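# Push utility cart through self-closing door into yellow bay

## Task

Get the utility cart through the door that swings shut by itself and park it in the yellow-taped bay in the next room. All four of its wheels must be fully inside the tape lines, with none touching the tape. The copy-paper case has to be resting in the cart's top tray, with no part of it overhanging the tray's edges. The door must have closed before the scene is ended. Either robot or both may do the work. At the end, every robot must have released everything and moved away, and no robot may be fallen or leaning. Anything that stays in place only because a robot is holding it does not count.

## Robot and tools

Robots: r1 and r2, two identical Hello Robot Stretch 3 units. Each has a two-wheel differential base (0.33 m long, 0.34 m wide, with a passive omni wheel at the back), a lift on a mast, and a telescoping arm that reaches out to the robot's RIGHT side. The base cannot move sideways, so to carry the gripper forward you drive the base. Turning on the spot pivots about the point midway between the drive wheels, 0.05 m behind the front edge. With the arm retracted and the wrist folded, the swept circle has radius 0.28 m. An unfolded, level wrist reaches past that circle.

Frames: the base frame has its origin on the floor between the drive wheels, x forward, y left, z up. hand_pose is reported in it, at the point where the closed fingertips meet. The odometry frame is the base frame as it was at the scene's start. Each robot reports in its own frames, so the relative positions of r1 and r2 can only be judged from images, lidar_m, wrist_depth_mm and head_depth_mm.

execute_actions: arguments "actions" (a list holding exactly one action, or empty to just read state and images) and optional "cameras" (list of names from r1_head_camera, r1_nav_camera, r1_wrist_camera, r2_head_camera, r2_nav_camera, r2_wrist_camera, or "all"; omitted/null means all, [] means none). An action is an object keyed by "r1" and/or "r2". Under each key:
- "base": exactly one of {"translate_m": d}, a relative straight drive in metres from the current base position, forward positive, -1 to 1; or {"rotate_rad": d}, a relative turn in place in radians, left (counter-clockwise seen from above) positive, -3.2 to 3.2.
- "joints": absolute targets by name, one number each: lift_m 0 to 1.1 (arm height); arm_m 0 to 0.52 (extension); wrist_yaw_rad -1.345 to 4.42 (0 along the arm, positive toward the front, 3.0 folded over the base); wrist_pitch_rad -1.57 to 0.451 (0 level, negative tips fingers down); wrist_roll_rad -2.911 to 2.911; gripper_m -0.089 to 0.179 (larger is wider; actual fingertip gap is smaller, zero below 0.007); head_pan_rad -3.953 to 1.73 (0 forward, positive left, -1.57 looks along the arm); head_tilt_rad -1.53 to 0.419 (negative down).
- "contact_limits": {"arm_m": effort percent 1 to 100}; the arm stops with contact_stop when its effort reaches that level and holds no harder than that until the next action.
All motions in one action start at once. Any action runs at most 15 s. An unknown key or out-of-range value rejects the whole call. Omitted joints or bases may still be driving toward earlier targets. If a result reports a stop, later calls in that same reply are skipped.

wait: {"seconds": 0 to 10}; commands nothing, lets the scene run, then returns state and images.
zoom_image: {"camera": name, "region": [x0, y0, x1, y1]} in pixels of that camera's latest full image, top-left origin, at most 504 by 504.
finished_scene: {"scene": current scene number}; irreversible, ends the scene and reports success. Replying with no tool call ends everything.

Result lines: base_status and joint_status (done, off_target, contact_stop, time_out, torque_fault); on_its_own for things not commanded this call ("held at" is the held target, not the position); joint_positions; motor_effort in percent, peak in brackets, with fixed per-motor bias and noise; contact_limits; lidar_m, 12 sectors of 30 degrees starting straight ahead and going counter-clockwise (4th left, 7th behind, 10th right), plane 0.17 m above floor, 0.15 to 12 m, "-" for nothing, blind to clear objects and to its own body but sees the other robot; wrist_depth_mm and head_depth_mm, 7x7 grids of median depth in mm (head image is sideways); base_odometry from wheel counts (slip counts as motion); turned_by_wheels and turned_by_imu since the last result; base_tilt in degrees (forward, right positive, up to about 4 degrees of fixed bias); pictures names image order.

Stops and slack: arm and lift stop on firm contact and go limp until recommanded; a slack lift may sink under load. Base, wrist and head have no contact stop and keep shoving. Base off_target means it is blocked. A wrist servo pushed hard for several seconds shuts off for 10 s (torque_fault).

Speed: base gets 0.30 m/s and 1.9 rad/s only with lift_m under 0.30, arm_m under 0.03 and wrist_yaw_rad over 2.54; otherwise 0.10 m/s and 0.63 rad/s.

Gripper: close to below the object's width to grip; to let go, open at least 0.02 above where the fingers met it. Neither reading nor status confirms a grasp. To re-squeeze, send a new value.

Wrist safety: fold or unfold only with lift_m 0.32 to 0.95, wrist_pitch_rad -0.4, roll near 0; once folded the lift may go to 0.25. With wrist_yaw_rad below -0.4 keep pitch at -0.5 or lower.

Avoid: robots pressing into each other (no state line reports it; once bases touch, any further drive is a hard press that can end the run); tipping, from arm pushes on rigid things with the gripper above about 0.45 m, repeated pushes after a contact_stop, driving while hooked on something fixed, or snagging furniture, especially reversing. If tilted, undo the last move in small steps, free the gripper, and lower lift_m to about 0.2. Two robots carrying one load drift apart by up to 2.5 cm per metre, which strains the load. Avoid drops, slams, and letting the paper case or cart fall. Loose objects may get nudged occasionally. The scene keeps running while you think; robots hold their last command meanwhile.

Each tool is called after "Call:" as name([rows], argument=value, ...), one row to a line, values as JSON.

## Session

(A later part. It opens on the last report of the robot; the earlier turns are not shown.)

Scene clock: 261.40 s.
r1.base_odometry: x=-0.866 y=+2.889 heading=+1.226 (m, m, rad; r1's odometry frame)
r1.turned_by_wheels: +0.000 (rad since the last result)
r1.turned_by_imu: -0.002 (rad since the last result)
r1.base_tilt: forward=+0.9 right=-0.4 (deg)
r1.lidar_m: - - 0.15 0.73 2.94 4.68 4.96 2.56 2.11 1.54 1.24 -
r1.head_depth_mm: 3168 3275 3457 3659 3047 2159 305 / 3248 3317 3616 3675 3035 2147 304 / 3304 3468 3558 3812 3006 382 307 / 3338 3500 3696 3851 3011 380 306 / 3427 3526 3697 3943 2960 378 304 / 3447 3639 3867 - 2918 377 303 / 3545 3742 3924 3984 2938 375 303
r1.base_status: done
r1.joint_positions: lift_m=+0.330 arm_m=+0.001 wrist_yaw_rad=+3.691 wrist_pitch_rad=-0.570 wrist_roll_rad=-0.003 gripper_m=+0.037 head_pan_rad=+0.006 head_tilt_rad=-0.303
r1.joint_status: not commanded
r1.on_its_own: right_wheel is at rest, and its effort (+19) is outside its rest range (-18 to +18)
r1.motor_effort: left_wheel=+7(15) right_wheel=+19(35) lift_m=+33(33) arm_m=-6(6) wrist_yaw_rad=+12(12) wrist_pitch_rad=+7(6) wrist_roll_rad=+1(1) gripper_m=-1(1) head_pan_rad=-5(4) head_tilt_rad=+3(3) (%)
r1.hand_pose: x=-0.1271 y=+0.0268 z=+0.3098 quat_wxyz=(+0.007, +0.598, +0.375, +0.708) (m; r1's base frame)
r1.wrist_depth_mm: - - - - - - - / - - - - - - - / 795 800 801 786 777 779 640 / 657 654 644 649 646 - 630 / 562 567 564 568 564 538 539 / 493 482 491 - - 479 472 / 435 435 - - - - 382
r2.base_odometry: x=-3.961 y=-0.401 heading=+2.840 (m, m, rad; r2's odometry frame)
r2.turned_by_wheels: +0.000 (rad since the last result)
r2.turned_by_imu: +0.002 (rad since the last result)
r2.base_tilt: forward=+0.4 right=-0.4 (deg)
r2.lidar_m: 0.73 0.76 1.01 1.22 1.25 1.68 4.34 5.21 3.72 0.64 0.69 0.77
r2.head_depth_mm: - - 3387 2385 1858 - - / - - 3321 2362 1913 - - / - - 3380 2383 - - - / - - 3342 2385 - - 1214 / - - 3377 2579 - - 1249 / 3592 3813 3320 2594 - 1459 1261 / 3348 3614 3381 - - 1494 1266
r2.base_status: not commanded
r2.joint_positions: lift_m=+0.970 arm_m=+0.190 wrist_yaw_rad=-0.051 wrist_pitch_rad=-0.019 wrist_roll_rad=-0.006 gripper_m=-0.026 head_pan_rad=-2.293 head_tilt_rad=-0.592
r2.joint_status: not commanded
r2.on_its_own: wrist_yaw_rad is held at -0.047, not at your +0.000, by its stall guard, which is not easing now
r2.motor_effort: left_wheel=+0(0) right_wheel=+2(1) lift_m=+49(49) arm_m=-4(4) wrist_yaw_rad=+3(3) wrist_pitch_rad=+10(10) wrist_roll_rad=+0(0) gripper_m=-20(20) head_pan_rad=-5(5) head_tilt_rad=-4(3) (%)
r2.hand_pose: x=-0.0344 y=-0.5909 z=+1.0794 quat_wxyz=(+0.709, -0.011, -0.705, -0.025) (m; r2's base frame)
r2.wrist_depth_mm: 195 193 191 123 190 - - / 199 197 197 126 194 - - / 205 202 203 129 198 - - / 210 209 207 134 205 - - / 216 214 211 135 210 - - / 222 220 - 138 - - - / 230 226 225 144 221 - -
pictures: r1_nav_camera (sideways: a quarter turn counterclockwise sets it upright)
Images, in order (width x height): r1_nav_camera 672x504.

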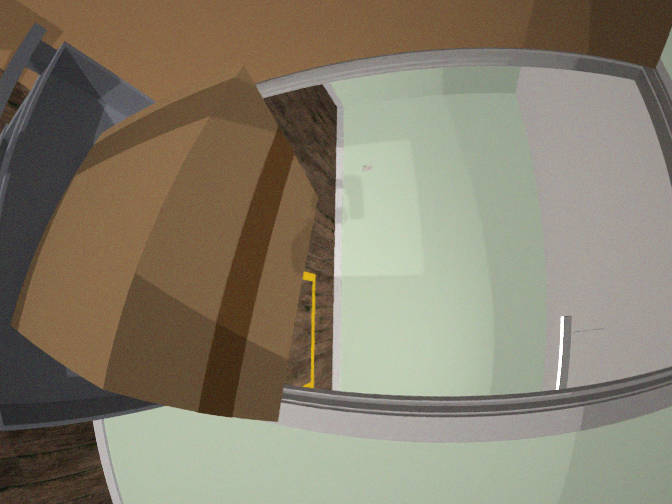

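Good; keep going.

Call:
execute_actions([
  {"r1":{"base":{"translate_m":0.5}}},
], cameras=["r1_nav_camera"])

Scene clock: 268.10 s.
r1.base_odometry: x=-0.697 y=+3.360 heading=+1.226 (m, m, rad; r1's odometry frame)
r1.turned_by_wheels: +0.000 (rad since the last result)
r1.turned_by_imu: -0.003 (rad since the last result)
r1.base_tilt: forward=+0.9 right=-0.4 (deg)
r1.lidar_m: - 0.15 0.17 0.58 0.69 4.48 5.19 2.68 2.20 0.39 0.30 -
r1.head_depth_mm: 2735 2858 2952 3136 3079 2161 306 / 2789 2869 3005 3176 3026 728 308 / 2811 2950 3070 3237 3004 382 307 / 2877 3030 3201 3300 2960 381 306 / 2908 3052 3232 3358 2981 378 304 / 2971 3138 3230 3453 2955 376 304 / 3042 3203 3374 3567 2952 374 303
r1.base_status: done
r1.joint_positions: lift_m=+0.330 arm_m=+0.001 wrist_yaw_rad=+3.689 wrist_pitch_rad=-0.570 wrist_roll_rad=-0.003 gripper_m=+0.037 head_pan_rad=+0.006 head_tilt_rad=-0.303
r1.joint_status: not commanded
r1.on_its_own: right_wheel is at rest, and its effort (+19) is outside its rest range (-18 to +18); wrist_yaw_rad is at rest, and its effort (+14) is outside its rest range (-12 to +12)
r1.motor_effort: left_wheel=+6(15) right_wheel=+19(34) lift_m=+33(33) arm_m=-6(6) wrist_yaw_rad=+14(15) wrist_pitch_rad=+7(6) wrist_roll_rad=+1(0) gripper_m=-1(0) head_pan_rad=-5(5) head_tilt_rad=+3(3) (%)
r1.hand_pose: x=-0.1268 y=+0.0269 z=+0.3098 quat_wxyz=(+0.008, +0.598, +0.375, +0.708) (m; r1's base frame)
r1.wrist_depth_mm: - - - - 734 594 - / - - - 942 782 657 - / 798 786 791 775 781 704 528 / 666 654 653 641 648 - 581 / 567 559 556 579 567 530 544 / 490 491 493 - - 472 480 / 433 427 - - - - 434
r2.base_odometry: x=-3.961 y=-0.401 heading=+2.840 (m, m, rad; r2's odometry frame)
r2.turned_by_wheels: +0.000 (rad since the last result)
r2.turned_by_imu: +0.002 (rad since the last result)
r2.base_tilt: forward=+0.3 right=-0.4 (deg)
r2.lidar_m: 0.73 0.76 1.02 1.22 1.25 1.68 4.33 5.18 3.73 0.64 0.68 0.76
r2.head_depth_mm: - - 3394 2391 1858 - - / - - 3387 2406 1913 - - / - - 3324 2417 - - - / - - 3367 2375 - - 1218 / - - 3373 2565 - - 1245 / 3522 3862 3356 2548 - 1471 1276 / 3343 3595 3348 - - 1493 1262
r2.base_status: not commanded
r2.joint_positions: lift_m=+0.970 arm_m=+0.190 wrist_yaw_rad=-0.051 wrist_pitch_rad=-0.019 wrist_roll_rad=-0.006 gripper_m=-0.026 head_pan_rad=-2.293 head_tilt_rad=-0.592
r2.joint_status: not commanded
r2.on_its_own: wrist_yaw_rad is held at -0.047, not at your +0.000, by its stall guard, which is not easing now
r2.motor_effort: left_wheel=+0(0) right_wheel=+2(1) lift_m=+49(49) arm_m=-4(4) wrist_yaw_rad=+3(3) wrist_pitch_rad=+10(11) wrist_roll_rad=+0(0) gripper_m=-20(19) head_pan_rad=-3(4) head_tilt_rad=-4(3) (%)
r2.hand_pose: x=-0.0344 y=-0.5909 z=+1.0794 quat_wxyz=(+0.709, -0.011, -0.705, -0.025) (m; r2's base frame)
r2.wrist_depth_mm: 193 194 191 123 190 - - / 200 198 196 126 193 - - / 205 202 201 130 198 - - / 209 209 207 134 204 - - / 216 213 211 135 209 - - / 223 224 - 138 - - - / 229 226 226 144 223 - -
pictures: r1_nav_camera (sideways: a quarter turn counterclockwise sets it upright)
Images, in order (width x height): r1_nav_camera 672x504.

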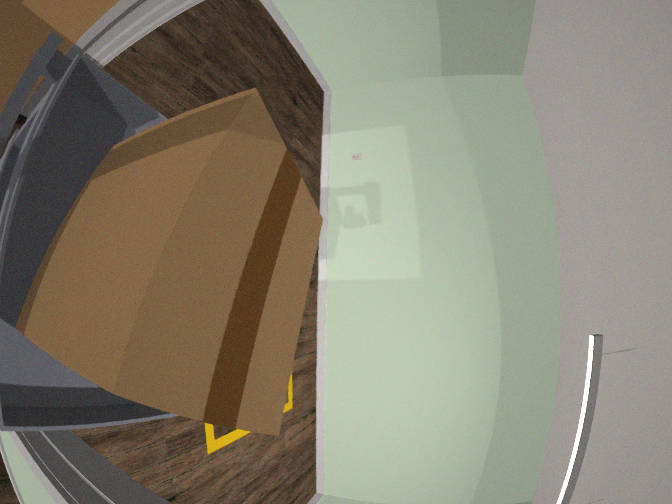

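Call:
execute_actions([
  {"r1":{"base":{"translate_m":0.5}}},
], cameras=[])

Call:
execute_actions([
  {"r1":{"base":{"translate_m":-0.25},"joints":{"head_tilt_rad":-0.6}}},
], cameras=["r1_nav_camera"])

Scene clock: 274.63 s.
r1.base_odometry: x=-0.528 y=+3.830 heading=+1.225 (m, m, rad; r1's odometry frame)
r1.turned_by_wheels: +0.000 (rad since the last result)
r1.turned_by_imu: -0.002 (rad since the last result)
r1.base_tilt: forward=+0.9 right=-0.4 (deg)
r1.lidar_m: - 0.15 0.21 0.57 0.57 0.93 5.42 0.41 0.40 2.28 2.52 -
r1.head_depth_mm: 2276 2359 2472 2577 2716 2186 305 / 2285 2400 2528 2662 2748 384 309 / 2370 2484 2556 2716 2812 383 307 / 2413 2495 2647 2771 2863 381 306 / 2425 2538 2712 2811 2869 379 305 / 2491 2610 2739 2906 2924 376 304 / 2516 2686 2824 2995 2913 375 303
r1.base_status: done
r1.joint_positions: lift_m=+0.330 arm_m=+0.001 wrist_yaw_rad=+3.689 wrist_pitch_rad=-0.570 wrist_roll_rad=-0.003 gripper_m=+0.037 head_pan_rad=+0.006 head_tilt_rad=-0.303
r1.joint_status: not commanded
r1.on_its_own: wrist_yaw_rad is at rest, and its effort (+14) is outside its rest range (-12 to +12)
r1.motor_effort: left_wheel=+6(15) right_wheel=+18(34) lift_m=+33(33) arm_m=-6(6) wrist_yaw_rad=+14(14) wrist_pitch_rad=+6(6) wrist_roll_rad=+0(1) gripper_m=+0(0) head_pan_rad=-5(4) head_tilt_rad=+3(3) (%)
r1.hand_pose: x=-0.1268 y=+0.0269 z=+0.3098 quat_wxyz=(+0.008, +0.598, +0.375, +0.708) (m; r1's base frame)
r1.wrist_depth_mm: - - - 735 578 514 - / - - - 826 633 561 - / 796 806 789 776 698 619 749 / 655 650 656 647 645 - 638 / 562 560 561 566 570 531 545 / 491 490 492 - - 475 475 / 442 435 - - - - 431
r2.base_odometry: x=-3.961 y=-0.401 heading=+2.840 (m, m, rad; r2's odometry frame)
r2.turned_by_wheels: +0.000 (rad since the last result)
r2.turned_by_imu: +0.002 (rad since the last result)
r2.base_tilt: forward=+0.3 right=-0.4 (deg)
r2.lidar_m: 0.73 0.76 1.01 1.22 1.25 1.68 4.34 5.23 3.71 0.64 0.68 0.77
r2.head_depth_mm: - - 3388 2406 1867 - - / - - 3399 2410 1907 - - / - - 3344 2403 - - - / - - 3350 2405 - - 1220 / - - 3330 2589 - - 1244 / 3594 3822 3361 2604 - 1461 1277 / 3300 3530 3299 - - 1500 1270
r2.base_status: not commanded
r2.joint_positions: lift_m=+0.970 arm_m=+0.190 wrist_yaw_rad=-0.051 wrist_pitch_rad=-0.019 wrist_roll_rad=-0.006 gripper_m=-0.026 head_pan_rad=-2.293 head_tilt_rad=-0.592
r2.joint_status: not commanded
r2.on_its_own: wrist_yaw_rad is held at -0.047, not at your +0.000, by its stall guard, which is not easing now
r2.motor_effort: left_wheel=+0(0) right_wheel=+1(2) lift_m=+48(49) arm_m=-4(4) wrist_yaw_rad=+3(3) wrist_pitch_rad=+10(10) wrist_roll_rad=+0(1) gripper_m=-20(20) head_pan_rad=-5(4) head_tilt_rad=-3(3) (%)
r2.hand_pose: x=-0.0344 y=-0.5909 z=+1.0794 quat_wxyz=(+0.709, -0.011, -0.705, -0.025) (m; r2's base frame)
r2.wrist_depth_mm: 194 193 192 123 187 - - / 200 199 198 126 193 - - / 206 203 200 130 199 - - / 210 209 206 133 204 - - / 216 214 212 135 210 - - / 224 221 - 138 - - - / 227 227 225 144 221 - -
pictures: none
No camera images: the call's "cameras" was empty. Leave "cameras" out to get every camera's image.

Scene clock: 278.40 s.
r1.base_odometry: x=-0.612 y=+3.595 heading=+1.225 (m, m, rad; r1's odometry frame)
r1.turned_by_wheels: +0.000 (rad since the last result)
r1.turned_by_imu: +0.000 (rad since the last result)
r1.base_tilt: forward=+0.9 right=-0.4 (deg)
r1.lidar_m: 0.33 0.39 2.53 0.53 0.60 1.10 5.33 2.74 0.29 0.28 2.48 0.32
r1.head_depth_mm: 2427 2678 2827 732 765 1489 1298 / 2480 2713 595 480 583 601 456 / 2502 2752 589 436 467 555 464 / 2569 2804 586 447 486 536 454 / 2622 2859 580 480 546 581 513 / 2686 2918 576 540 627 537 789 / 2710 3026 583 621 699 538 807
r1.base_status: done
r1.joint_positions: lift_m=+0.330 arm_m=+0.001 wrist_yaw_rad=+3.699 wrist_pitch_rad=-0.570 wrist_roll_rad=-0.003 gripper_m=+0.037 head_pan_rad=+0.006 head_tilt_rad=-0.593
r1.joint_status: all done
r1.motor_effort: left_wheel=+1(3) right_wheel=+0(14) lift_m=+33(33) arm_m=-5(6) wrist_yaw_rad=+2(13) wrist_pitch_rad=+6(6) wrist_roll_rad=+1(0) gripper_m=+0(1) head_pan_rad=-4(5) head_tilt_rad=-5(36) (%)
r1.hand_pose: x=-0.1284 y=+0.0260 z=+0.3098 quat_wxyz=(+0.004, +0.596, +0.378, +0.708) (m; r1's base frame)
r1.wrist_depth_mm: - - - 864 660 534 - / - - - 908 715 577 - / 788 789 787 801 752 635 516 / 664 669 644 647 639 - 561 / 564 567 560 569 556 - 544 / 495 487 487 - - 478 478 / 430 433 - - - - 434
r2.base_odometry: x=-3.961 y=-0.401 heading=+2.840 (m, m, rad; r2's odometry frame)
r2.turned_by_wheels: +0.000 (rad since the last result)
r2.turned_by_imu: +0.001 (rad since the last result)
r2.base_tilt: forward=+0.4 right=-0.4 (deg)
r2.lidar_m: 0.73 0.75 1.01 1.22 1.26 1.68 4.36 5.25 3.71 0.64 0.68 0.77
r2.head_depth_mm: - - 3366 2402 1847 - - / - - 3345 2419 1915 - - / - - 3339 2396 - - - / - - 3383 2399 - - 1219 / - - 3367 2586 - - 1235 / 3566 3988 3344 2613 - 1466 1268 / 3313 3567 3326 - - 1507 1262
r2.base_status: not commanded
r2.joint_positions: lift_m=+0.970 arm_m=+0.190 wrist_yaw_rad=-0.051 wrist_pitch_rad=-0.019 wrist_roll_rad=-0.006 gripper_m=-0.026 head_pan_rad=-2.293 head_tilt_rad=-0.592
r2.joint_status: not commanded
r2.on_its_own: wrist_yaw_rad is held at -0.047, not at your +0.000, by its stall guard, which is not easing now
r2.motor_effort: left_wheel=+0(0) right_wheel=+2(1) lift_m=+50(49) arm_m=-4(4) wrist_yaw_rad=+3(3) wrist_pitch_rad=+10(10) wrist_roll_rad=+0(0) gripper_m=-19(20) head_pan_rad=-4(4) head_tilt_rad=-3(4) (%)
r2.hand_pose: x=-0.0344 y=-0.5909 z=+1.0794 quat_wxyz=(+0.709, -0.011, -0.705, -0.025) (m; r2's base frame)
r2.wrist_depth_mm: 194 194 191 123 189 - - / 199 199 196 126 193 - - / 204 202 201 130 199 - - / 210 209 207 134 205 - - / 217 214 213 136 209 - - / 222 220 - 138 - - - / 229 226 225 144 222 - -
pictures: r1_nav_camera (sideways: a quarter turn counterclockwise sets it upright)
Images, in order (width x height): r1_nav_camera 672x504.

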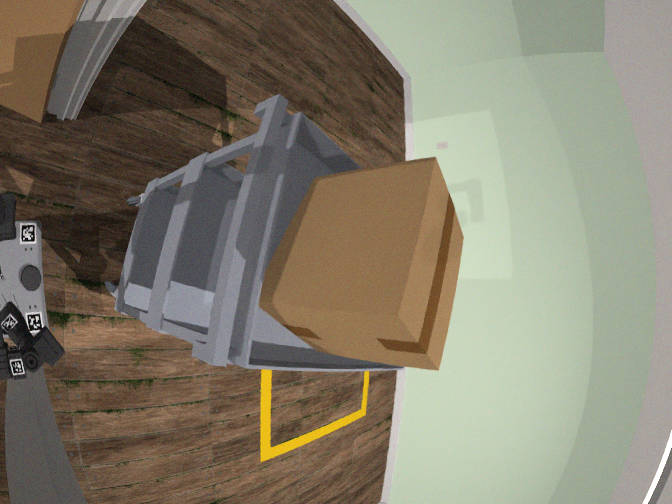

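Call:
execute_actions([
  {"r1":{"base":{"rotate_rad":0.7}}},
], cameras=[])

Call:
execute_actions([
  {"r1":{"base":{"translate_m":0.25}}},
], cameras=[])

Call:
execute_actions([
  {"r1":{"base":{"rotate_rad":-1.1}}},
], cameras=["r1_nav_camera"])

Scene clock: 281.60 s.
r1.base_odometry: x=-0.612 y=+3.595 heading=+1.925 (m, m, rad; r1's odometry frame)
r1.turned_by_wheels: +0.700 (rad since the last result)
r1.turned_by_imu: +0.700 (rad since the last result)
r1.base_tilt: forward=+0.9 right=-0.4 (deg)
r1.lidar_m: 0.45 0.56 0.53 0.69 5.81 3.89 2.47 0.28 0.30 2.74 0.32 0.33
r1.head_depth_mm: 3050 3263 3277 2505 692 588 458 / 3282 3526 3500 2488 703 549 817 / 3078 3406 3487 2476 663 746 832 / 2845 3162 3278 2457 1897 1554 1310 / 2690 2914 3118 2455 1899 1538 1305 / 2496 2728 2913 2438 1882 1542 1303 / 2350 2519 2763 2431 1882 1544 1300
r1.base_status: done
r1.joint_positions: lift_m=+0.330 arm_m=+0.001 wrist_yaw_rad=+3.699 wrist_pitch_rad=-0.570 wrist_roll_rad=-0.003 gripper_m=+0.037 head_pan_rad=+0.006 head_tilt_rad=-0.593
r1.joint_status: not commanded
r1.motor_effort: left_wheel=-2(8) right_wheel=+3(7) lift_m=+33(33) arm_m=-5(5) wrist_yaw_rad=+2(2) wrist_pitch_rad=+6(6) wrist_roll_rad=+0(0) gripper_m=+0(0) head_pan_rad=-5(5) head_tilt_rad=-4(4) (%)
r1.hand_pose: x=-0.1284 y=+0.0260 z=+0.3098 quat_wxyz=(+0.004, +0.596, +0.378, +0.708) (m; r1's base frame)
r1.wrist_depth_mm: - - - - - - - / - - - - - - - / 804 794 794 775 774 784 677 / 664 653 650 656 640 - 623 / 568 557 562 568 560 - 537 / 488 481 490 - - 472 478 / 432 436 - - - - 433
r2.base_odometry: x=-3.961 y=-0.401 heading=+2.840 (m, m, rad; r2's odometry frame)
r2.turned_by_wheels: +0.000 (rad since the last result)
r2.turned_by_imu: +0.001 (rad since the last result)
r2.base_tilt: forward=+0.4 right=-0.4 (deg)
r2.lidar_m: 0.73 0.76 1.01 1.22 1.25 1.68 4.36 5.23 3.72 0.64 0.69 0.77
r2.head_depth_mm: - - 3385 2398 1860 - - / - - 3374 2376 1944 - - / - - 3330 2370 - - - / - - 3355 2382 - - 1216 / - - 3297 2599 - - 1239 / 3529 3838 3375 2593 - 1471 1273 / 3299 3598 3318 - - 1509 1268
r2.base_status: not commanded
r2.joint_positions: lift_m=+0.970 arm_m=+0.190 wrist_yaw_rad=-0.051 wrist_pitch_rad=-0.019 wrist_roll_rad=-0.006 gripper_m=-0.026 head_pan_rad=-2.293 head_tilt_rad=-0.592
r2.joint_status: not commanded
r2.on_its_own: wrist_yaw_rad is held at -0.047, not at your +0.000, by its stall guard, which is not easing now
r2.motor_effort: left_wheel=+0(0) right_wheel=+1(1) lift_m=+49(49) arm_m=-4(4) wrist_yaw_rad=+3(4) wrist_pitch_rad=+10(10) wrist_roll_rad=+0(0) gripper_m=-20(20) head_pan_rad=-4(3) head_tilt_rad=-4(4) (%)
r2.hand_pose: x=-0.0344 y=-0.5909 z=+1.0794 quat_wxyz=(+0.709, -0.011, -0.705, -0.025) (m; r2's base frame)
r2.wrist_depth_mm: 194 194 191 123 189 - - / 199 197 197 126 194 - - / 205 202 202 130 198 - - / 209 209 207 134 205 - - / 217 214 213 135 210 - - / 223 221 - 138 - - - / 229 229 225 144 221 - -
pictures: none
No camera images: the call's "cameras" was empty. Leave "cameras" out to get every camera's image.

Scene clock: 285.37 s.
r1.base_odometry: x=-0.699 y=+3.829 heading=+1.925 (m, m, rad; r1's odometry frame)
r1.turned_by_wheels: +0.000 (rad since the last result)
r1.turned_by_imu: -0.001 (rad since the last result)
r1.base_tilt: forward=+0.9 right=-0.5 (deg)
r1.lidar_m: 0.28 2.32 0.40 0.42 0.98 4.22 0.54 0.50 0.28 0.21 0.20 0.20
r1.head_depth_mm: 2870 3078 3174 2512 1924 1580 497 / 3039 3314 3446 2484 1910 1546 481 / 2850 3190 3339 2479 1907 1556 1288 / 2643 2895 3114 2455 1900 1563 1322 / 2465 2710 2965 2437 1895 1547 1303 / 2299 2513 2745 2442 1882 1542 1298 / 2168 2321 2540 2420 1875 1533 1310
r1.base_status: done
r1.joint_positions: lift_m=+0.330 arm_m=+0.001 wrist_yaw_rad=+3.699 wrist_pitch_rad=-0.570 wrist_roll_rad=-0.003 gripper_m=+0.037 head_pan_rad=+0.006 head_tilt_rad=-0.593
r1.joint_status: not commanded
r1.motor_effort: left_wheel=-3(6) right_wheel=+2(7) lift_m=+33(33) arm_m=-5(5) wrist_yaw_rad=+2(2) wrist_pitch_rad=+6(6) wrist_roll_rad=+0(0) gripper_m=+0(0) head_pan_rad=-4(5) head_tilt_rad=-5(4) (%)
r1.hand_pose: x=-0.1284 y=+0.0260 z=+0.3098 quat_wxyz=(+0.004, +0.596, +0.378, +0.708) (m; r1's base frame)
r1.wrist_depth_mm: - - - - - 743 - / - - - - - 796 - / 810 797 786 784 766 771 441 / 675 655 651 649 645 - 462 / 568 554 559 566 567 - 482 / 496 492 491 - - 479 478 / 433 435 - - - - 430
r2.base_odometry: x=-3.961 y=-0.401 heading=+2.840 (m, m, rad; r2's odometry frame)
r2.turned_by_wheels: +0.000 (rad since the last result)
r2.turned_by_imu: +0.001 (rad since the last result)
r2.base_tilt: forward=+0.3 right=-0.4 (deg)
r2.lidar_m: 0.73 0.76 1.01 1.22 1.25 1.68 4.33 5.24 3.72 0.64 0.68 0.77
r2.head_depth_mm: - - 3372 2391 1856 - - / - - 3352 2421 1915 - - / - - 3336 2395 - - - / - - 3365 2378 - - 1214 / - - 3390 2578 - - 1240 / 3564 3925 3329 2576 - 1473 1273 / 3328 3571 3376 - - 1504 1265
r2.base_status: not commanded
r2.joint_positions: lift_m=+0.970 arm_m=+0.190 wrist_yaw_rad=-0.051 wrist_pitch_rad=-0.019 wrist_roll_rad=-0.006 gripper_m=-0.026 head_pan_rad=-2.293 head_tilt_rad=-0.592
r2.joint_status: not commanded
r2.on_its_own: wrist_yaw_rad is held at -0.047, not at your +0.000, by its stall guard, which is not easing now
r2.motor_effort: left_wheel=+0(0) right_wheel=+2(1) lift_m=+49(49) arm_m=-4(4) wrist_yaw_rad=+3(3) wrist_pitch_rad=+11(11) wrist_roll_rad=+0(0) gripper_m=-20(20) head_pan_rad=-4(4) head_tilt_rad=-4(3) (%)
r2.hand_pose: x=-0.0344 y=-0.5909 z=+1.0794 quat_wxyz=(+0.709, -0.011, -0.705, -0.025) (m; r2's base frame)
r2.wrist_depth_mm: 194 194 192 123 189 - - / 200 197 197 126 194 - - / 204 204 202 130 198 - - / 210 208 207 135 203 - - / 216 215 212 135 210 - - / 221 221 - 138 - - - / 230 227 224 144 223 - -
pictures: none
No camera images: the call's "cameras" was empty. Leave "cameras" out to get every camera's image.

Scene clock: 288.07 s.
r1.base_odometry: x=-0.699 y=+3.829 heading=+0.825 (m, m, rad; r1's odometry frame)
r1.turned_by_wheels: -1.100 (rad since the last result)
r1.turned_by_imu: -1.101 (rad since the last result)
r1.base_tilt: forward=+0.9 right=-0.4 (deg)
r1.lidar_m: 0.20 0.20 0.26 2.32 0.40 0.42 0.86 4.56 2.74 0.50 0.30 0.21
r1.head_depth_mm: 2551 2869 3111 424 328 316 488 / 2533 2773 3011 422 327 326 377 / 2463 2688 2943 418 325 342 397 / 2437 2687 2868 416 330 358 419 / 2392 2629 2755 413 339 376 446 / 2348 2546 2714 414 348 396 471 / 2306 2515 2672 410 357 419 480
r1.base_status: done
r1.joint_positions: lift_m=+0.330 arm_m=+0.001 wrist_yaw_rad=+3.699 wrist_pitch_rad=-0.570 wrist_roll_rad=-0.003 gripper_m=+0.037 head_pan_rad=+0.006 head_tilt_rad=-0.593
r1.joint_status: not commanded
r1.motor_effort: left_wheel=+3(8) right_wheel=-3(7) lift_m=+33(33) arm_m=-5(5) wrist_yaw_rad=+2(1) wrist_pitch_rad=+7(6) wrist_roll_rad=+0(1) gripper_m=+0(0) head_pan_rad=-5(4) head_tilt_rad=-5(5) (%)
r1.hand_pose: x=-0.1284 y=+0.0260 z=+0.3098 quat_wxyz=(+0.004, +0.596, +0.378, +0.708) (m; r1's base frame)
r1.wrist_depth_mm: 639 517 433 401 387 - - / 783 602 482 439 432 - - / 810 717 561 491 497 774 741 / 664 656 630 557 602 - 639 / 558 566 557 569 566 - 542 / 493 491 496 - - 475 479 / 436 435 - - - - 428
r2.base_odometry: x=-3.961 y=-0.401 heading=+2.840 (m, m, rad; r2's odometry frame)
r2.turned_by_wheels: +0.000 (rad since the last result)
r2.turned_by_imu: +0.001 (rad since the last result)
r2.base_tilt: forward=+0.4 right=-0.4 (deg)
r2.lidar_m: 0.73 0.75 1.01 1.22 1.25 1.69 4.34 5.21 3.75 0.64 0.68 0.77
r2.head_depth_mm: - - 3377 2392 1863 - - / - - 3328 2421 1927 - - / - - 3381 2395 - - - / - - 3364 2384 - - 1222 / - - 3353 2603 - - 1238 / 3610 3954 3406 2599 - 1463 1265 / 3312 3540 3340 - - 1507 1267
r2.base_status: not commanded
r2.joint_positions: lift_m=+0.970 arm_m=+0.190 wrist_yaw_rad=-0.051 wrist_pitch_rad=-0.019 wrist_roll_rad=-0.006 gripper_m=-0.026 head_pan_rad=-2.293 head_tilt_rad=-0.592
r2.joint_status: not commanded
r2.on_its_own: wrist_yaw_rad is held at -0.047, not at your +0.000, by its stall guard, which is not easing now
r2.motor_effort: left_wheel=+0(0) right_wheel=+1(2) lift_m=+49(49) arm_m=-4(4) wrist_yaw_rad=+3(3) wrist_pitch_rad=+10(11) wrist_roll_rad=+0(0) gripper_m=-20(20) head_pan_rad=-3(3) head_tilt_rad=-4(3) (%)
r2.hand_pose: x=-0.0344 y=-0.5909 z=+1.0794 quat_wxyz=(+0.709, -0.011, -0.705, -0.025) (m; r2's base frame)
r2.wrist_depth_mm: 194 194 191 123 191 - - / 200 199 197 126 193 - - / 204 203 201 129 198 - - / 210 208 206 134 204 - - / 217 214 212 135 209 - - / 222 221 - 138 - - - / 230 227 223 144 222 - -
pictures: r1_nav_camera (sideways: a quarter turn counterclockwise sets it upright)
Images, in order (width x height): r1_nav_camera 672x504.

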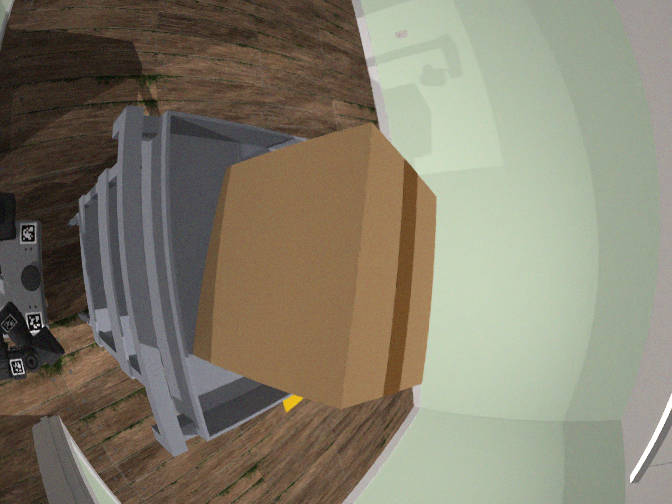

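Call:
execute_actions([
  {"r1":{"base":{"translate_m":0.7}},"r2":{"joints":{"gripper_m":0.1}}},
], cameras=[])

Call:
execute_actions([
  {"r1":{"base":{"translate_m":-0.3}},"r2":{"joints":{"arm_m":0,"wrist_yaw_rad":0.0}}},
], cameras=["r1_nav_camera","r2_nav_camera"])

Scene clock: 297.13 s.
r1.base_odometry: x=-0.224 y=+4.344 heading=+0.825 (m, m, rad; r1's odometry frame)
r1.turned_by_wheels: +0.000 (rad since the last result)
r1.turned_by_imu: +0.001 (rad since the last result)
r1.base_tilt: forward=+0.9 right=-0.4 (deg)
r1.lidar_m: - - 0.15 0.20 1.50 0.96 0.87 0.86 0.95 1.73 2.28 -
r1.head_depth_mm: 1906 2085 2331 2479 1932 1571 1319 / 1870 2058 2284 2446 1919 1557 1315 / 1832 2013 2231 2392 1785 567 494 / 1792 1973 2182 2349 323 - 358 / 1760 1935 2144 2287 321 - - / 1723 1886 2072 2234 320 - - / 1702 1866 2037 2159 319 - -
r1.base_status: done
r1.joint_positions: lift_m=+0.330 arm_m=+0.001 wrist_yaw_rad=+3.700 wrist_pitch_rad=-0.570 wrist_roll_rad=-0.003 gripper_m=+0.037 head_pan_rad=+0.006 head_tilt_rad=-0.596
r1.joint_status: not commanded
r1.motor_effort: left_wheel=+2(64) right_wheel=+3(45) lift_m=+33(33) arm_m=-4(5) wrist_yaw_rad=+0(1) wrist_pitch_rad=+6(6) wrist_roll_rad=+0(0) gripper_m=+1(0) head_pan_rad=-5(4) head_tilt_rad=-3(5) (%)
r1.hand_pose: x=-0.1286 y=+0.0260 z=+0.3098 quat_wxyz=(+0.004, +0.596, +0.378, +0.708) (m; r1's base frame)
r1.wrist_depth_mm: 658 780 - - - - - / 684 813 946 - - - - / 697 792 798 784 791 758 753 / 661 650 665 654 642 - 616 / 571 562 557 568 568 - 355 / 491 490 491 - - 429 326 / 435 433 - - - - 278
r2.base_odometry: x=-3.961 y=-0.401 heading=+2.840 (m, m, rad; r2's odometry frame)
r2.turned_by_wheels: +0.000 (rad since the last result)
r2.turned_by_imu: +0.003 (rad since the last result)
r2.base_tilt: forward=+0.3 right=-0.4 (deg)
r2.lidar_m: 0.73 0.76 1.02 1.22 1.26 1.69 4.33 5.22 3.70 3.21 1.07 0.77
r2.head_depth_mm: - - 3368 2390 1856 - - / - - 3380 2399 1928 - - / - - 3392 2382 - - - / - - 3362 2391 - - 1216 / - - 3326 2579 - - 1243 / 3561 3837 3332 2614 - 1463 1270 / 3329 3556 3381 - - 1493 1271
r2.base_status: not commanded
r2.joint_positions: lift_m=+0.970 arm_m=+0.190 wrist_yaw_rad=-0.048 wrist_pitch_rad=-0.019 wrist_roll_rad=-0.006 gripper_m=+0.100 head_pan_rad=-2.293 head_tilt_rad=-0.592
r2.joint_status: all done
r2.on_its_own: wrist_yaw_rad is held at -0.047, not at your +0.000, by its stall guard, which is not easing now
r2.motor_effort: left_wheel=+1(1) right_wheel=-1(1) lift_m=+49(49) arm_m=-2(4) wrist_yaw_rad=+2(4) wrist_pitch_rad=+11(11) wrist_roll_rad=+0(0) gripper_m=+0(80) head_pan_rad=-4(3) head_tilt_rad=-4(3) (%)
r2.hand_pose: x=-0.0338 y=-0.5907 z=+1.0792 quat_wxyz=(+0.709, -0.010, -0.705, -0.024) (m; r2's base frame)
r2.wrist_depth_mm: - - - - - - - / - - - - - - - / - - - - - - - / - - - - - - - / - - - - - - - / - - - - - - - / - - - - - - -
pictures: none
No camera images: the call's "cameras" was empty. Leave "cameras" out to get every camera's image.

Scene clock: 301.40 s.
r1.base_odometry: x=-0.428 y=+4.123 heading=+0.825 (m, m, rad; r1's odometry frame)
r1.turned_by_wheels: +0.000 (rad since the last result)
r1.turned_by_imu: +0.000 (rad since the last result)
r1.base_tilt: forward=+0.9 right=-0.4 (deg)
r1.lidar_m: 0.37 0.37 0.46 2.41 0.96 0.66 0.58 0.58 0.64 1.10 2.34 0.41
r1.head_depth_mm: 2206 2393 2680 2467 1919 1567 1319 / 2129 2351 2616 2467 1923 1459 1258 / 2121 2330 2504 2373 708 542 656 / 2060 2253 578 474 558 533 794 / 2025 2221 575 465 519 554 776 / 1996 2168 571 470 535 581 775 / 1968 2158 566 483 553 591 771
r1.base_status: done
r1.joint_positions: lift_m=+0.330 arm_m=+0.001 wrist_yaw_rad=+3.700 wrist_pitch_rad=-0.570 wrist_roll_rad=-0.003 gripper_m=+0.037 head_pan_rad=+0.006 head_tilt_rad=-0.596
r1.joint_status: not commanded
r1.motor_effort: left_wheel=+0(5) right_wheel=+1(4) lift_m=+33(32) arm_m=-4(4) wrist_yaw_rad=+1(0) wrist_pitch_rad=+6(6) wrist_roll_rad=+0(0) gripper_m=+0(0) head_pan_rad=-5(5) head_tilt_rad=-3(3) (%)
r1.hand_pose: x=-0.1286 y=+0.0260 z=+0.3098 quat_wxyz=(+0.004, +0.596, +0.378, +0.708) (m; r1's base frame)
r1.wrist_depth_mm: 422 529 608 - - - - / 437 550 680 949 - - - / 444 580 727 777 776 765 745 / 465 603 649 651 651 - 636 / 481 556 564 574 564 - 550 / 480 492 489 - - 480 476 / 435 431 - - - - 433
r2.base_odometry: x=-3.961 y=-0.401 heading=+2.840 (m, m, rad; r2's odometry frame)
r2.turned_by_wheels: +0.000 (rad since the last result)
r2.turned_by_imu: +0.001 (rad since the last result)
r2.base_tilt: forward=+0.4 right=-0.4 (deg)
r2.lidar_m: 0.73 0.75 1.01 1.22 1.26 1.69 4.34 5.22 3.72 3.21 1.07 0.77
r2.head_depth_mm: - - 3427 2404 1859 - - / - - 3392 2398 1910 - - / - - 3369 2390 - - - / - - 3347 2470 - - - / - - 3306 2492 - - - / 3599 3880 3344 2482 - - - / 3279 3577 3392 2367 - - -
r2.base_status: not commanded
r2.joint_positions: lift_m=+0.970 arm_m=+0.002 wrist_yaw_rad=+0.000 wrist_pitch_rad=-0.019 wrist_roll_rad=-0.006 gripper_m=+0.100 head_pan_rad=-2.293 head_tilt_rad=-0.592
r2.joint_status: all done
joint sent to its limit — the command would take r2.arm_m past its lower limit, so that joint was sent only as far as its limit.
r2.motor_effort: left_wheel=+1(1) right_wheel=-1(1) lift_m=+49(49) arm_m=-2(5) wrist_yaw_rad=+1(1) wrist_pitch_rad=+10(11) wrist_roll_rad=+0(0) gripper_m=+0(0) head_pan_rad=-4(4) head_tilt_rad=-3(3) (%)
r2.hand_pose: x=-0.0215 y=-0.4023 z=+1.0792 quat_wxyz=(+0.709, +0.007, -0.705, -0.007) (m; r2's base frame)
r2.wrist_depth_mm: - - - - - - - / - - - - - - - / - - - - - - - / - - - - - - - / - - - - - - - / - - - - - - - / 935 - - - - - -
pictures: r1_nav_camera (sideways: a quarter turn counterclockwise sets it upright), r2_nav_camera (sideways: a quarter turn counterclockwise sets it upright)
Images, in order (width x height): r1_nav_camera 672x504, r2_nav_camera 672x504.

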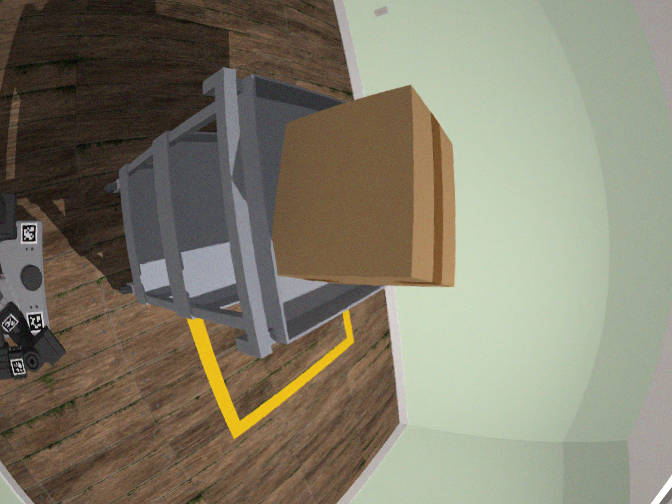

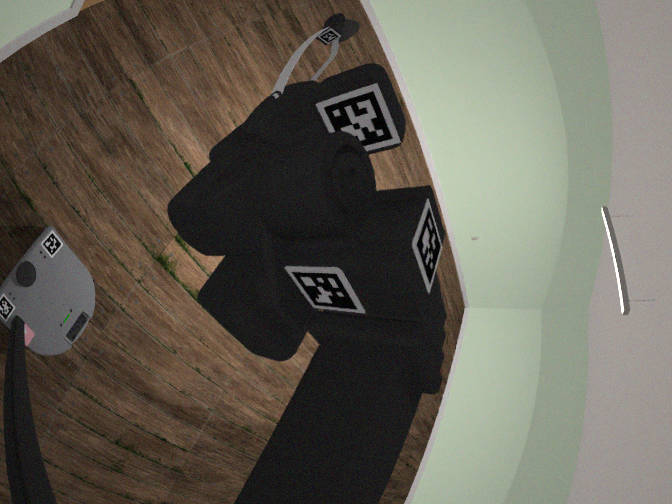

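Call:
execute_actions([
  {"r1":{"base":{"rotate_rad":1.1},"joints":{"lift_m":0.27,"wrist_yaw_rad":3.3}}},
], cameras=[])

Call:
execute_actions([
  {"r1":{"base":{"translate_m":0.9},"joints":{"head_pan_rad":-1.6,"head_tilt_rad":-0.6}}},
], cameras=["r1_nav_camera"])

Scene clock: 304.23 s.
r1.base_odometry: x=-0.428 y=+4.123 heading=+1.925 (m, m, rad; r1's odometry frame)
r1.turned_by_wheels: +1.100 (rad since the last result)
r1.turned_by_imu: +1.098 (rad since the last result)
r1.base_tilt: forward=+0.9 right=-0.4 (deg)
r1.lidar_m: 2.66 2.41 0.90 0.64 0.58 0.58 0.64 1.20 2.35 0.40 0.37 0.38
r1.head_depth_mm: 2425 2617 2792 2512 1914 540 804 / 2638 2858 3034 2479 1913 548 765 / 2863 3130 3256 2476 1902 1551 1318 / 2753 3009 3190 2457 1899 1546 1315 / 2544 2784 3008 2439 1890 1539 1303 / 2392 2548 2849 2412 1900 1545 1301 / 2276 2428 2651 2403 1882 1536 1298
r1.base_status: done
r1.joint_positions: lift_m=+0.270 arm_m=+0.001 wrist_yaw_rad=+3.301 wrist_pitch_rad=-0.570 wrist_roll_rad=-0.003 gripper_m=+0.037 head_pan_rad=+0.006 head_tilt_rad=-0.596
r1.joint_status: all done
r1.motor_effort: left_wheel=-2(10) right_wheel=+2(10) lift_m=+17(29) arm_m=-4(4) wrist_yaw_rad=-1(3) wrist_pitch_rad=+6(7) wrist_roll_rad=+1(0) gripper_m=+0(0) head_pan_rad=-5(5) head_tilt_rad=-3(2) (%)
r1.hand_pose: x=-0.0535 y=+0.0541 z=+0.2506 quat_wxyz=(+0.144, +0.659, +0.253, +0.693) (m; r1's base frame)
r1.wrist_depth_mm: 431 479 531 582 680 760 890 / 470 522 585 645 750 811 829 / 504 560 633 670 668 674 665 / 542 571 580 569 556 556 550 / 488 503 - - 506 481 473 / 428 - - - - 416 415 / 382 - - - - 369 372
r2.base_odometry: x=-3.961 y=-0.401 heading=+2.840 (m, m, rad; r2's odometry frame)
r2.turned_by_wheels: +0.000 (rad since the last result)
r2.turned_by_imu: +0.001 (rad since the last result)
r2.base_tilt: forward=+0.4 right=-0.4 (deg)
r2.lidar_m: 0.73 0.75 1.02 1.22 1.26 1.69 4.34 5.20 3.71 3.21 1.07 0.77
r2.head_depth_mm: - - 3420 2412 1859 - - / - - 3369 2390 1913 - - / - - 3422 2402 - - - / - - 3355 2483 - - - / - - 3361 2467 - - - / 3585 3892 3325 2501 - - - / 3283 3560 3334 2392 - - -
r2.base_status: not commanded
r2.joint_positions: lift_m=+0.970 arm_m=+0.002 wrist_yaw_rad=+0.000 wrist_pitch_rad=-0.019 wrist_roll_rad=-0.006 gripper_m=+0.100 head_pan_rad=-2.293 head_tilt_rad=-0.592
r2.joint_status: not commanded
r2.motor_effort: left_wheel=+1(1) right_wheel=-1(1) lift_m=+49(49) arm_m=-2(2) wrist_yaw_rad=+1(1) wrist_pitch_rad=+10(11) wrist_roll_rad=+0(0) gripper_m=+0(0) head_pan_rad=-3(4) head_tilt_rad=-3(4) (%)
r2.hand_pose: x=-0.0215 y=-0.4023 z=+1.0792 quat_wxyz=(+0.709, +0.007, -0.705, -0.007) (m; r2's base frame)
r2.wrist_depth_mm: - - - - - - - / - - - - - - - / - - - - - - - / - - - - - - - / - - - - - - - / - - - - - - - / 937 - - - - - -
pictures: none
No camera images: the call's "cameras" was empty. Leave "cameras" out to get every camera's image.

Scene clock: 309.17 s.
r1.base_odometry: x=-0.740 y=+4.968 heading=+1.925 (m, m, rad; r1's odometry frame)
r1.turned_by_wheels: +0.000 (rad since the last result)
r1.turned_by_imu: -1.148 (rad since the last result)
r1.base_tilt: forward=+0.9 right=-0.4 (deg)
r1.lidar_m: 0.36 1.76 2.02 2.07 2.06 1.23 1.05 1.13 1.29 2.09 0.18 0.21
r1.head_depth_mm: 1756 1823 1891 1985 1872 1564 1321 / 2086 2197 2309 2315 1901 1553 1313 / 2501 2697 2907 2457 1901 1560 1312 / 2506 2711 2922 2406 1900 1553 1309 / 2382 2644 2900 2437 1877 1466 451 / 2356 2591 2823 2418 719 1460 755 / 2278 2524 2748 2408 684 589 499
r1.base_status: done
r1.joint_positions: lift_m=+0.270 arm_m=+0.001 wrist_yaw_rad=+3.298 wrist_pitch_rad=-0.570 wrist_roll_rad=-0.003 gripper_m=+0.037 head_pan_rad=-1.594 head_tilt_rad=-0.597
r1.joint_status: all done
r1.motor_effort: left_wheel=+1(16) right_wheel=-1(65) lift_m=+19(18) arm_m=-3(4) wrist_yaw_rad=+2(24) wrist_pitch_rad=+6(7) wrist_roll_rad=+1(1) gripper_m=-1(0) head_pan_rad=-5(60) head_tilt_rad=-2(4) (%)
r1.hand_pose: x=-0.0529 y=+0.0543 z=+0.2506 quat_wxyz=(+0.145, +0.660, +0.252, +0.693) (m; r1's base frame)
r1.wrist_depth_mm: - - - - - - - / 886 872 878 852 860 837 820 / 691 690 694 677 674 667 665 / 576 572 565 561 561 553 565 / 491 503 - - 509 475 474 / 425 - - - - 417 410 / 380 - - - - 368 371
r2.base_odometry: x=-3.961 y=-0.401 heading=+2.840 (m, m, rad; r2's odometry frame)
r2.turned_by_wheels: +0.000 (rad since the last result)
r2.turned_by_imu: +0.001 (rad since the last result)
r2.base_tilt: forward=+0.4 right=-0.4 (deg)
r2.lidar_m: 0.73 0.75 1.01 1.22 1.26 1.68 4.33 5.16 3.72 3.22 1.07 0.77
r2.head_depth_mm: - - 3384 2399 1851 - - / - - 3423 2369 1926 - - / - - 3389 2409 - - - / - - 3341 2475 - - - / - - 3309 2470 - - - / 3573 3890 3414 2481 - - - / 3298 3636 3336 2376 - - -
r2.base_status: not commanded
r2.joint_positions: lift_m=+0.970 arm_m=+0.002 wrist_yaw_rad=+0.000 wrist_pitch_rad=-0.019 wrist_roll_rad=-0.006 gripper_m=+0.100 head_pan_rad=-2.293 head_tilt_rad=-0.592
r2.joint_status: not commanded
r2.motor_effort: left_wheel=+1(1) right_wheel=-1(1) lift_m=+49(49) arm_m=-2(2) wrist_yaw_rad=+1(1) wrist_pitch_rad=+11(11) wrist_roll_rad=+0(0) gripper_m=+0(0) head_pan_rad=-3(4) head_tilt_rad=-3(3) (%)
r2.hand_pose: x=-0.0215 y=-0.4023 z=+1.0792 quat_wxyz=(+0.709, +0.007, -0.705, -0.007) (m; r2's base frame)
r2.wrist_depth_mm: - - - - - - - / - - - - - - - / - - - - - - - / - - - - - - - / - - - - - - - / - - - - - - - / 952 - - - - - -
pictures: r1_nav_camera (sideways: a quarter turn counterclockwise sets it upright)
Images, in order (width x height): r1_nav_camera 672x504.

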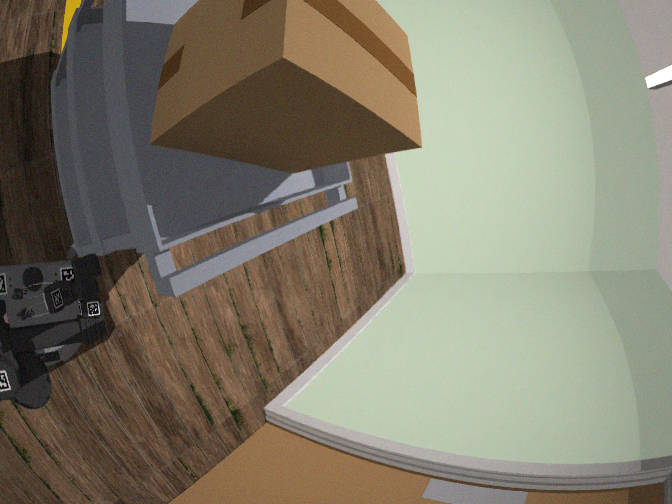

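Call:
execute_actions([
  {"r1":{"base":{"translate_m":-0.4},"joints":{"head_pan_rad":0,"lift_m":0.33}}},
], cameras=["r1_nav_camera"])

Scene clock: 314.73 s.
r1.base_odometry: x=-0.601 y=+4.592 heading=+1.925 (m, m, rad; r1's odometry frame)
r1.turned_by_wheels: +0.000 (rad since the last result)
r1.turned_by_imu: +0.000 (rad since the last result)
r1.base_tilt: forward=+0.9 right=-0.4 (deg)
r1.lidar_m: 0.57 2.14 2.28 1.96 1.37 0.78 0.66 0.71 0.86 1.33 0.80 0.49
r1.head_depth_mm: 2100 2249 660 676 716 603 875 / 2030 2255 1162 872 706 963 799 / 1990 2203 2348 931 1165 1042 1172 / 1951 2150 2312 2273 1388 1466 1307 / 1914 2073 2314 2410 1882 1528 1306 / 1857 2015 2264 2369 1892 1538 1301 / 1813 1979 2170 2294 1863 1530 1293
r1.base_status: done
r1.joint_positions: lift_m=+0.330 arm_m=+0.001 wrist_yaw_rad=+3.299 wrist_pitch_rad=-0.570 wrist_roll_rad=-0.003 gripper_m=+0.037 head_pan_rad=-0.007 head_tilt_rad=-0.597
r1.joint_status: all done
r1.motor_effort: left_wheel=+1(13) right_wheel=-2(9) lift_m=+36(38) arm_m=-3(3) wrist_yaw_rad=+1(2) wrist_pitch_rad=+6(6) wrist_roll_rad=+1(1) gripper_m=+0(1) head_pan_rad=+4(59) head_tilt_rad=-2(2) (%)
r1.hand_pose: x=-0.0530 y=+0.0543 z=+0.3097 quat_wxyz=(+0.145, +0.660, +0.252, +0.693) (m; r1's base frame)
r1.wrist_depth_mm: 797 - - - - - - / 796 - - - - - 951 / 735 790 793 791 769 763 754 / 659 667 653 647 649 635 637 / 569 554 577 - 562 543 548 / 487 507 - - - 480 476 / 433 435 - - - 427 424
r2.base_odometry: x=-3.961 y=-0.401 heading=+2.840 (m, m, rad; r2's odometry frame)
r2.turned_by_wheels: +0.000 (rad since the last result)
r2.turned_by_imu: +0.002 (rad since the last result)
r2.base_tilt: forward=+0.4 right=-0.4 (deg)
r2.lidar_m: 0.73 0.76 1.01 1.22 1.25 1.68 4.31 5.24 3.73 3.22 1.07 0.77
r2.head_depth_mm: - - 3390 2369 1871 - - / - - 3392 2421 1919 - - / - - 3355 2410 - - - / - - 3347 2486 - - - / - - 3353 2511 - - - / 3598 3924 3339 2509 - - - / 3361 3567 3395 2379 - - -
r2.base_status: not commanded
r2.joint_positions: lift_m=+0.970 arm_m=+0.002 wrist_yaw_rad=+0.000 wrist_pitch_rad=-0.019 wrist_roll_rad=-0.006 gripper_m=+0.100 head_pan_rad=-2.293 head_tilt_rad=-0.592
r2.joint_status: not commanded
r2.motor_effort: left_wheel=+1(1) right_wheel=-1(1) lift_m=+49(49) arm_m=-2(2) wrist_yaw_rad=+1(1) wrist_pitch_rad=+11(10) wrist_roll_rad=+0(1) gripper_m=+0(0) head_pan_rad=-4(4) head_tilt_rad=-4(3) (%)
r2.hand_pose: x=-0.0215 y=-0.4023 z=+1.0792 quat_wxyz=(+0.709, +0.007, -0.705, -0.007) (m; r2's base frame)
r2.wrist_depth_mm: - - - - - - - / - - - - - - - / - - - - - - - / - - - - - - - / - - - - - - - / - - - - - - - / 970 - - - - - -
pictures: r1_nav_camera (sideways: a quarter turn counterclockwise sets it upright)
Images, in order (width x height): r1_nav_camera 672x504.

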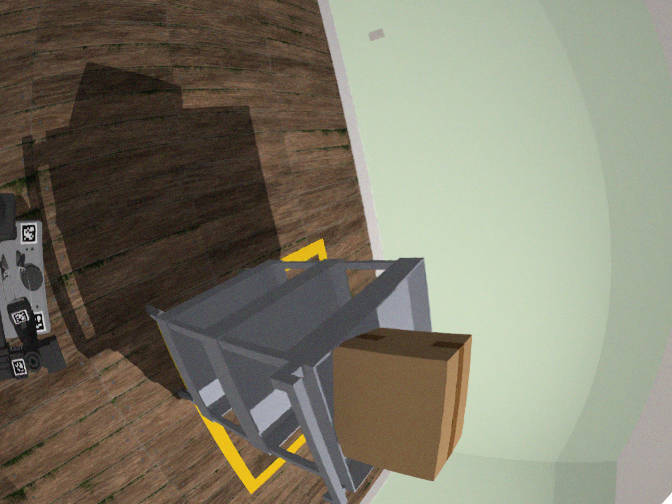

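Call:
zoom_image(camera="r1_nav_camera", region=[120, 200, 424, 504])

Region (120, 200, 424, 504) of r1_nav_camera's 672x504 image, scaled by 1.658, with more detail than that image has.

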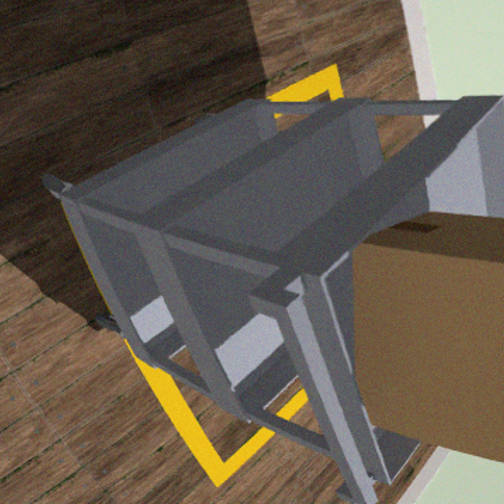

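Call:
execute_actions([
  {"r1":{"base":{"rotate_rad":-0.3},"joints":{"wrist_yaw_rad":3.7,"head_tilt_rad":-0.8}}},
], cameras=["r1_nav_camera"])

Scene clock: 317.20 s.
r1.base_odometry: x=-0.601 y=+4.592 heading=+1.625 (m, m, rad; r1's odometry frame)
r1.turned_by_wheels: -0.300 (rad since the last result)
r1.turned_by_imu: -0.300 (rad since the last result)
r1.base_tilt: forward=+0.9 right=-0.4 (deg)
r1.lidar_m: 0.48 0.95 2.20 2.05 1.96 1.00 0.71 0.66 0.76 1.01 2.24 0.58
r1.head_depth_mm: 743 658 756 1070 1141 1344 1202 / 739 638 744 679 1053 1291 1194 / 732 623 723 639 956 1207 1198 / 725 638 736 699 923 1147 1178 / 2156 1073 880 1146 1336 1335 1192 / 2072 1057 1112 1286 1495 1357 1196 / 1947 2116 2278 1858 1581 1340 1189
r1.base_status: done
r1.joint_positions: lift_m=+0.330 arm_m=+0.001 wrist_yaw_rad=+3.698 wrist_pitch_rad=-0.570 wrist_roll_rad=-0.003 gripper_m=+0.037 head_pan_rad=-0.007 head_tilt_rad=-0.790
r1.joint_status: all done
r1.motor_effort: left_wheel=+3(8) right_wheel=-3(6) lift_m=+36(36) arm_m=-3(3) wrist_yaw_rad=+2(3) wrist_pitch_rad=+6(6) wrist_roll_rad=+1(0) gripper_m=+0(0) head_pan_rad=+5(5) head_tilt_rad=-7(31) (%)
r1.hand_pose: x=-0.1284 y=+0.0262 z=+0.3097 quat_wxyz=(+0.004, +0.596, +0.378, +0.708) (m; r1's base frame)
r1.wrist_depth_mm: 655 960 - - - - - / 660 919 - - - - - / 650 779 798 793 784 783 766 / 638 652 646 652 637 - 632 / 554 569 557 567 558 - 544 / 491 494 487 - - 479 479 / 438 434 - - - - 433
r2.base_odometry: x=-3.961 y=-0.401 heading=+2.840 (m, m, rad; r2's odometry frame)
r2.turned_by_wheels: +0.000 (rad since the last result)
r2.turned_by_imu: +0.001 (rad since the last result)
r2.base_tilt: forward=+0.3 right=-0.4 (deg)
r2.lidar_m: 0.73 0.76 1.01 1.22 1.26 1.69 4.35 5.23 3.73 3.21 1.07 0.77
r2.head_depth_mm: - - 3399 2398 1862 - - / - - 3364 2383 1906 - - / - - 3401 2394 - - - / - - 3385 2493 - - - / - - 3359 2471 - - - / 3557 3854 3316 2471 - - - / 3334 3578 3323 2398 - - -
r2.base_status: not commanded
r2.joint_positions: lift_m=+0.970 arm_m=+0.002 wrist_yaw_rad=+0.000 wrist_pitch_rad=-0.019 wrist_roll_rad=-0.006 gripper_m=+0.100 head_pan_rad=-2.293 head_tilt_rad=-0.592
r2.joint_status: not commanded
r2.motor_effort: left_wheel=+1(1) right_wheel=-1(1) lift_m=+49(49) arm_m=-2(2) wrist_yaw_rad=+0(1) wrist_pitch_rad=+10(11) wrist_roll_rad=+0(0) gripper_m=+0(0) head_pan_rad=-4(4) head_tilt_rad=-4(4) (%)
r2.hand_pose: x=-0.0215 y=-0.4023 z=+1.0792 quat_wxyz=(+0.709, +0.007, -0.705, -0.007) (m; r2's base frame)
r2.wrist_depth_mm: - - - - - - - / - - - - - - - / - - - - - - - / - - - - - - - / - - - - - - - / - - - - - - - / 945 - - - - - -
pictures: r1_nav_camera (sideways: a quarter turn counterclockwise sets it upright)
Images, in order (width x height): r1_nav_camera 672x504.

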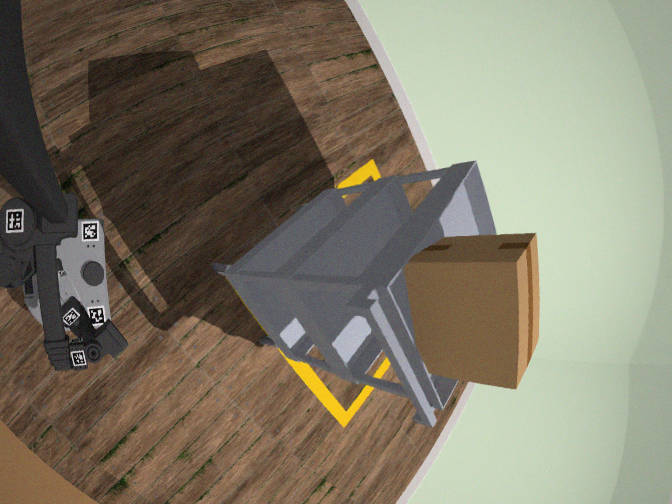

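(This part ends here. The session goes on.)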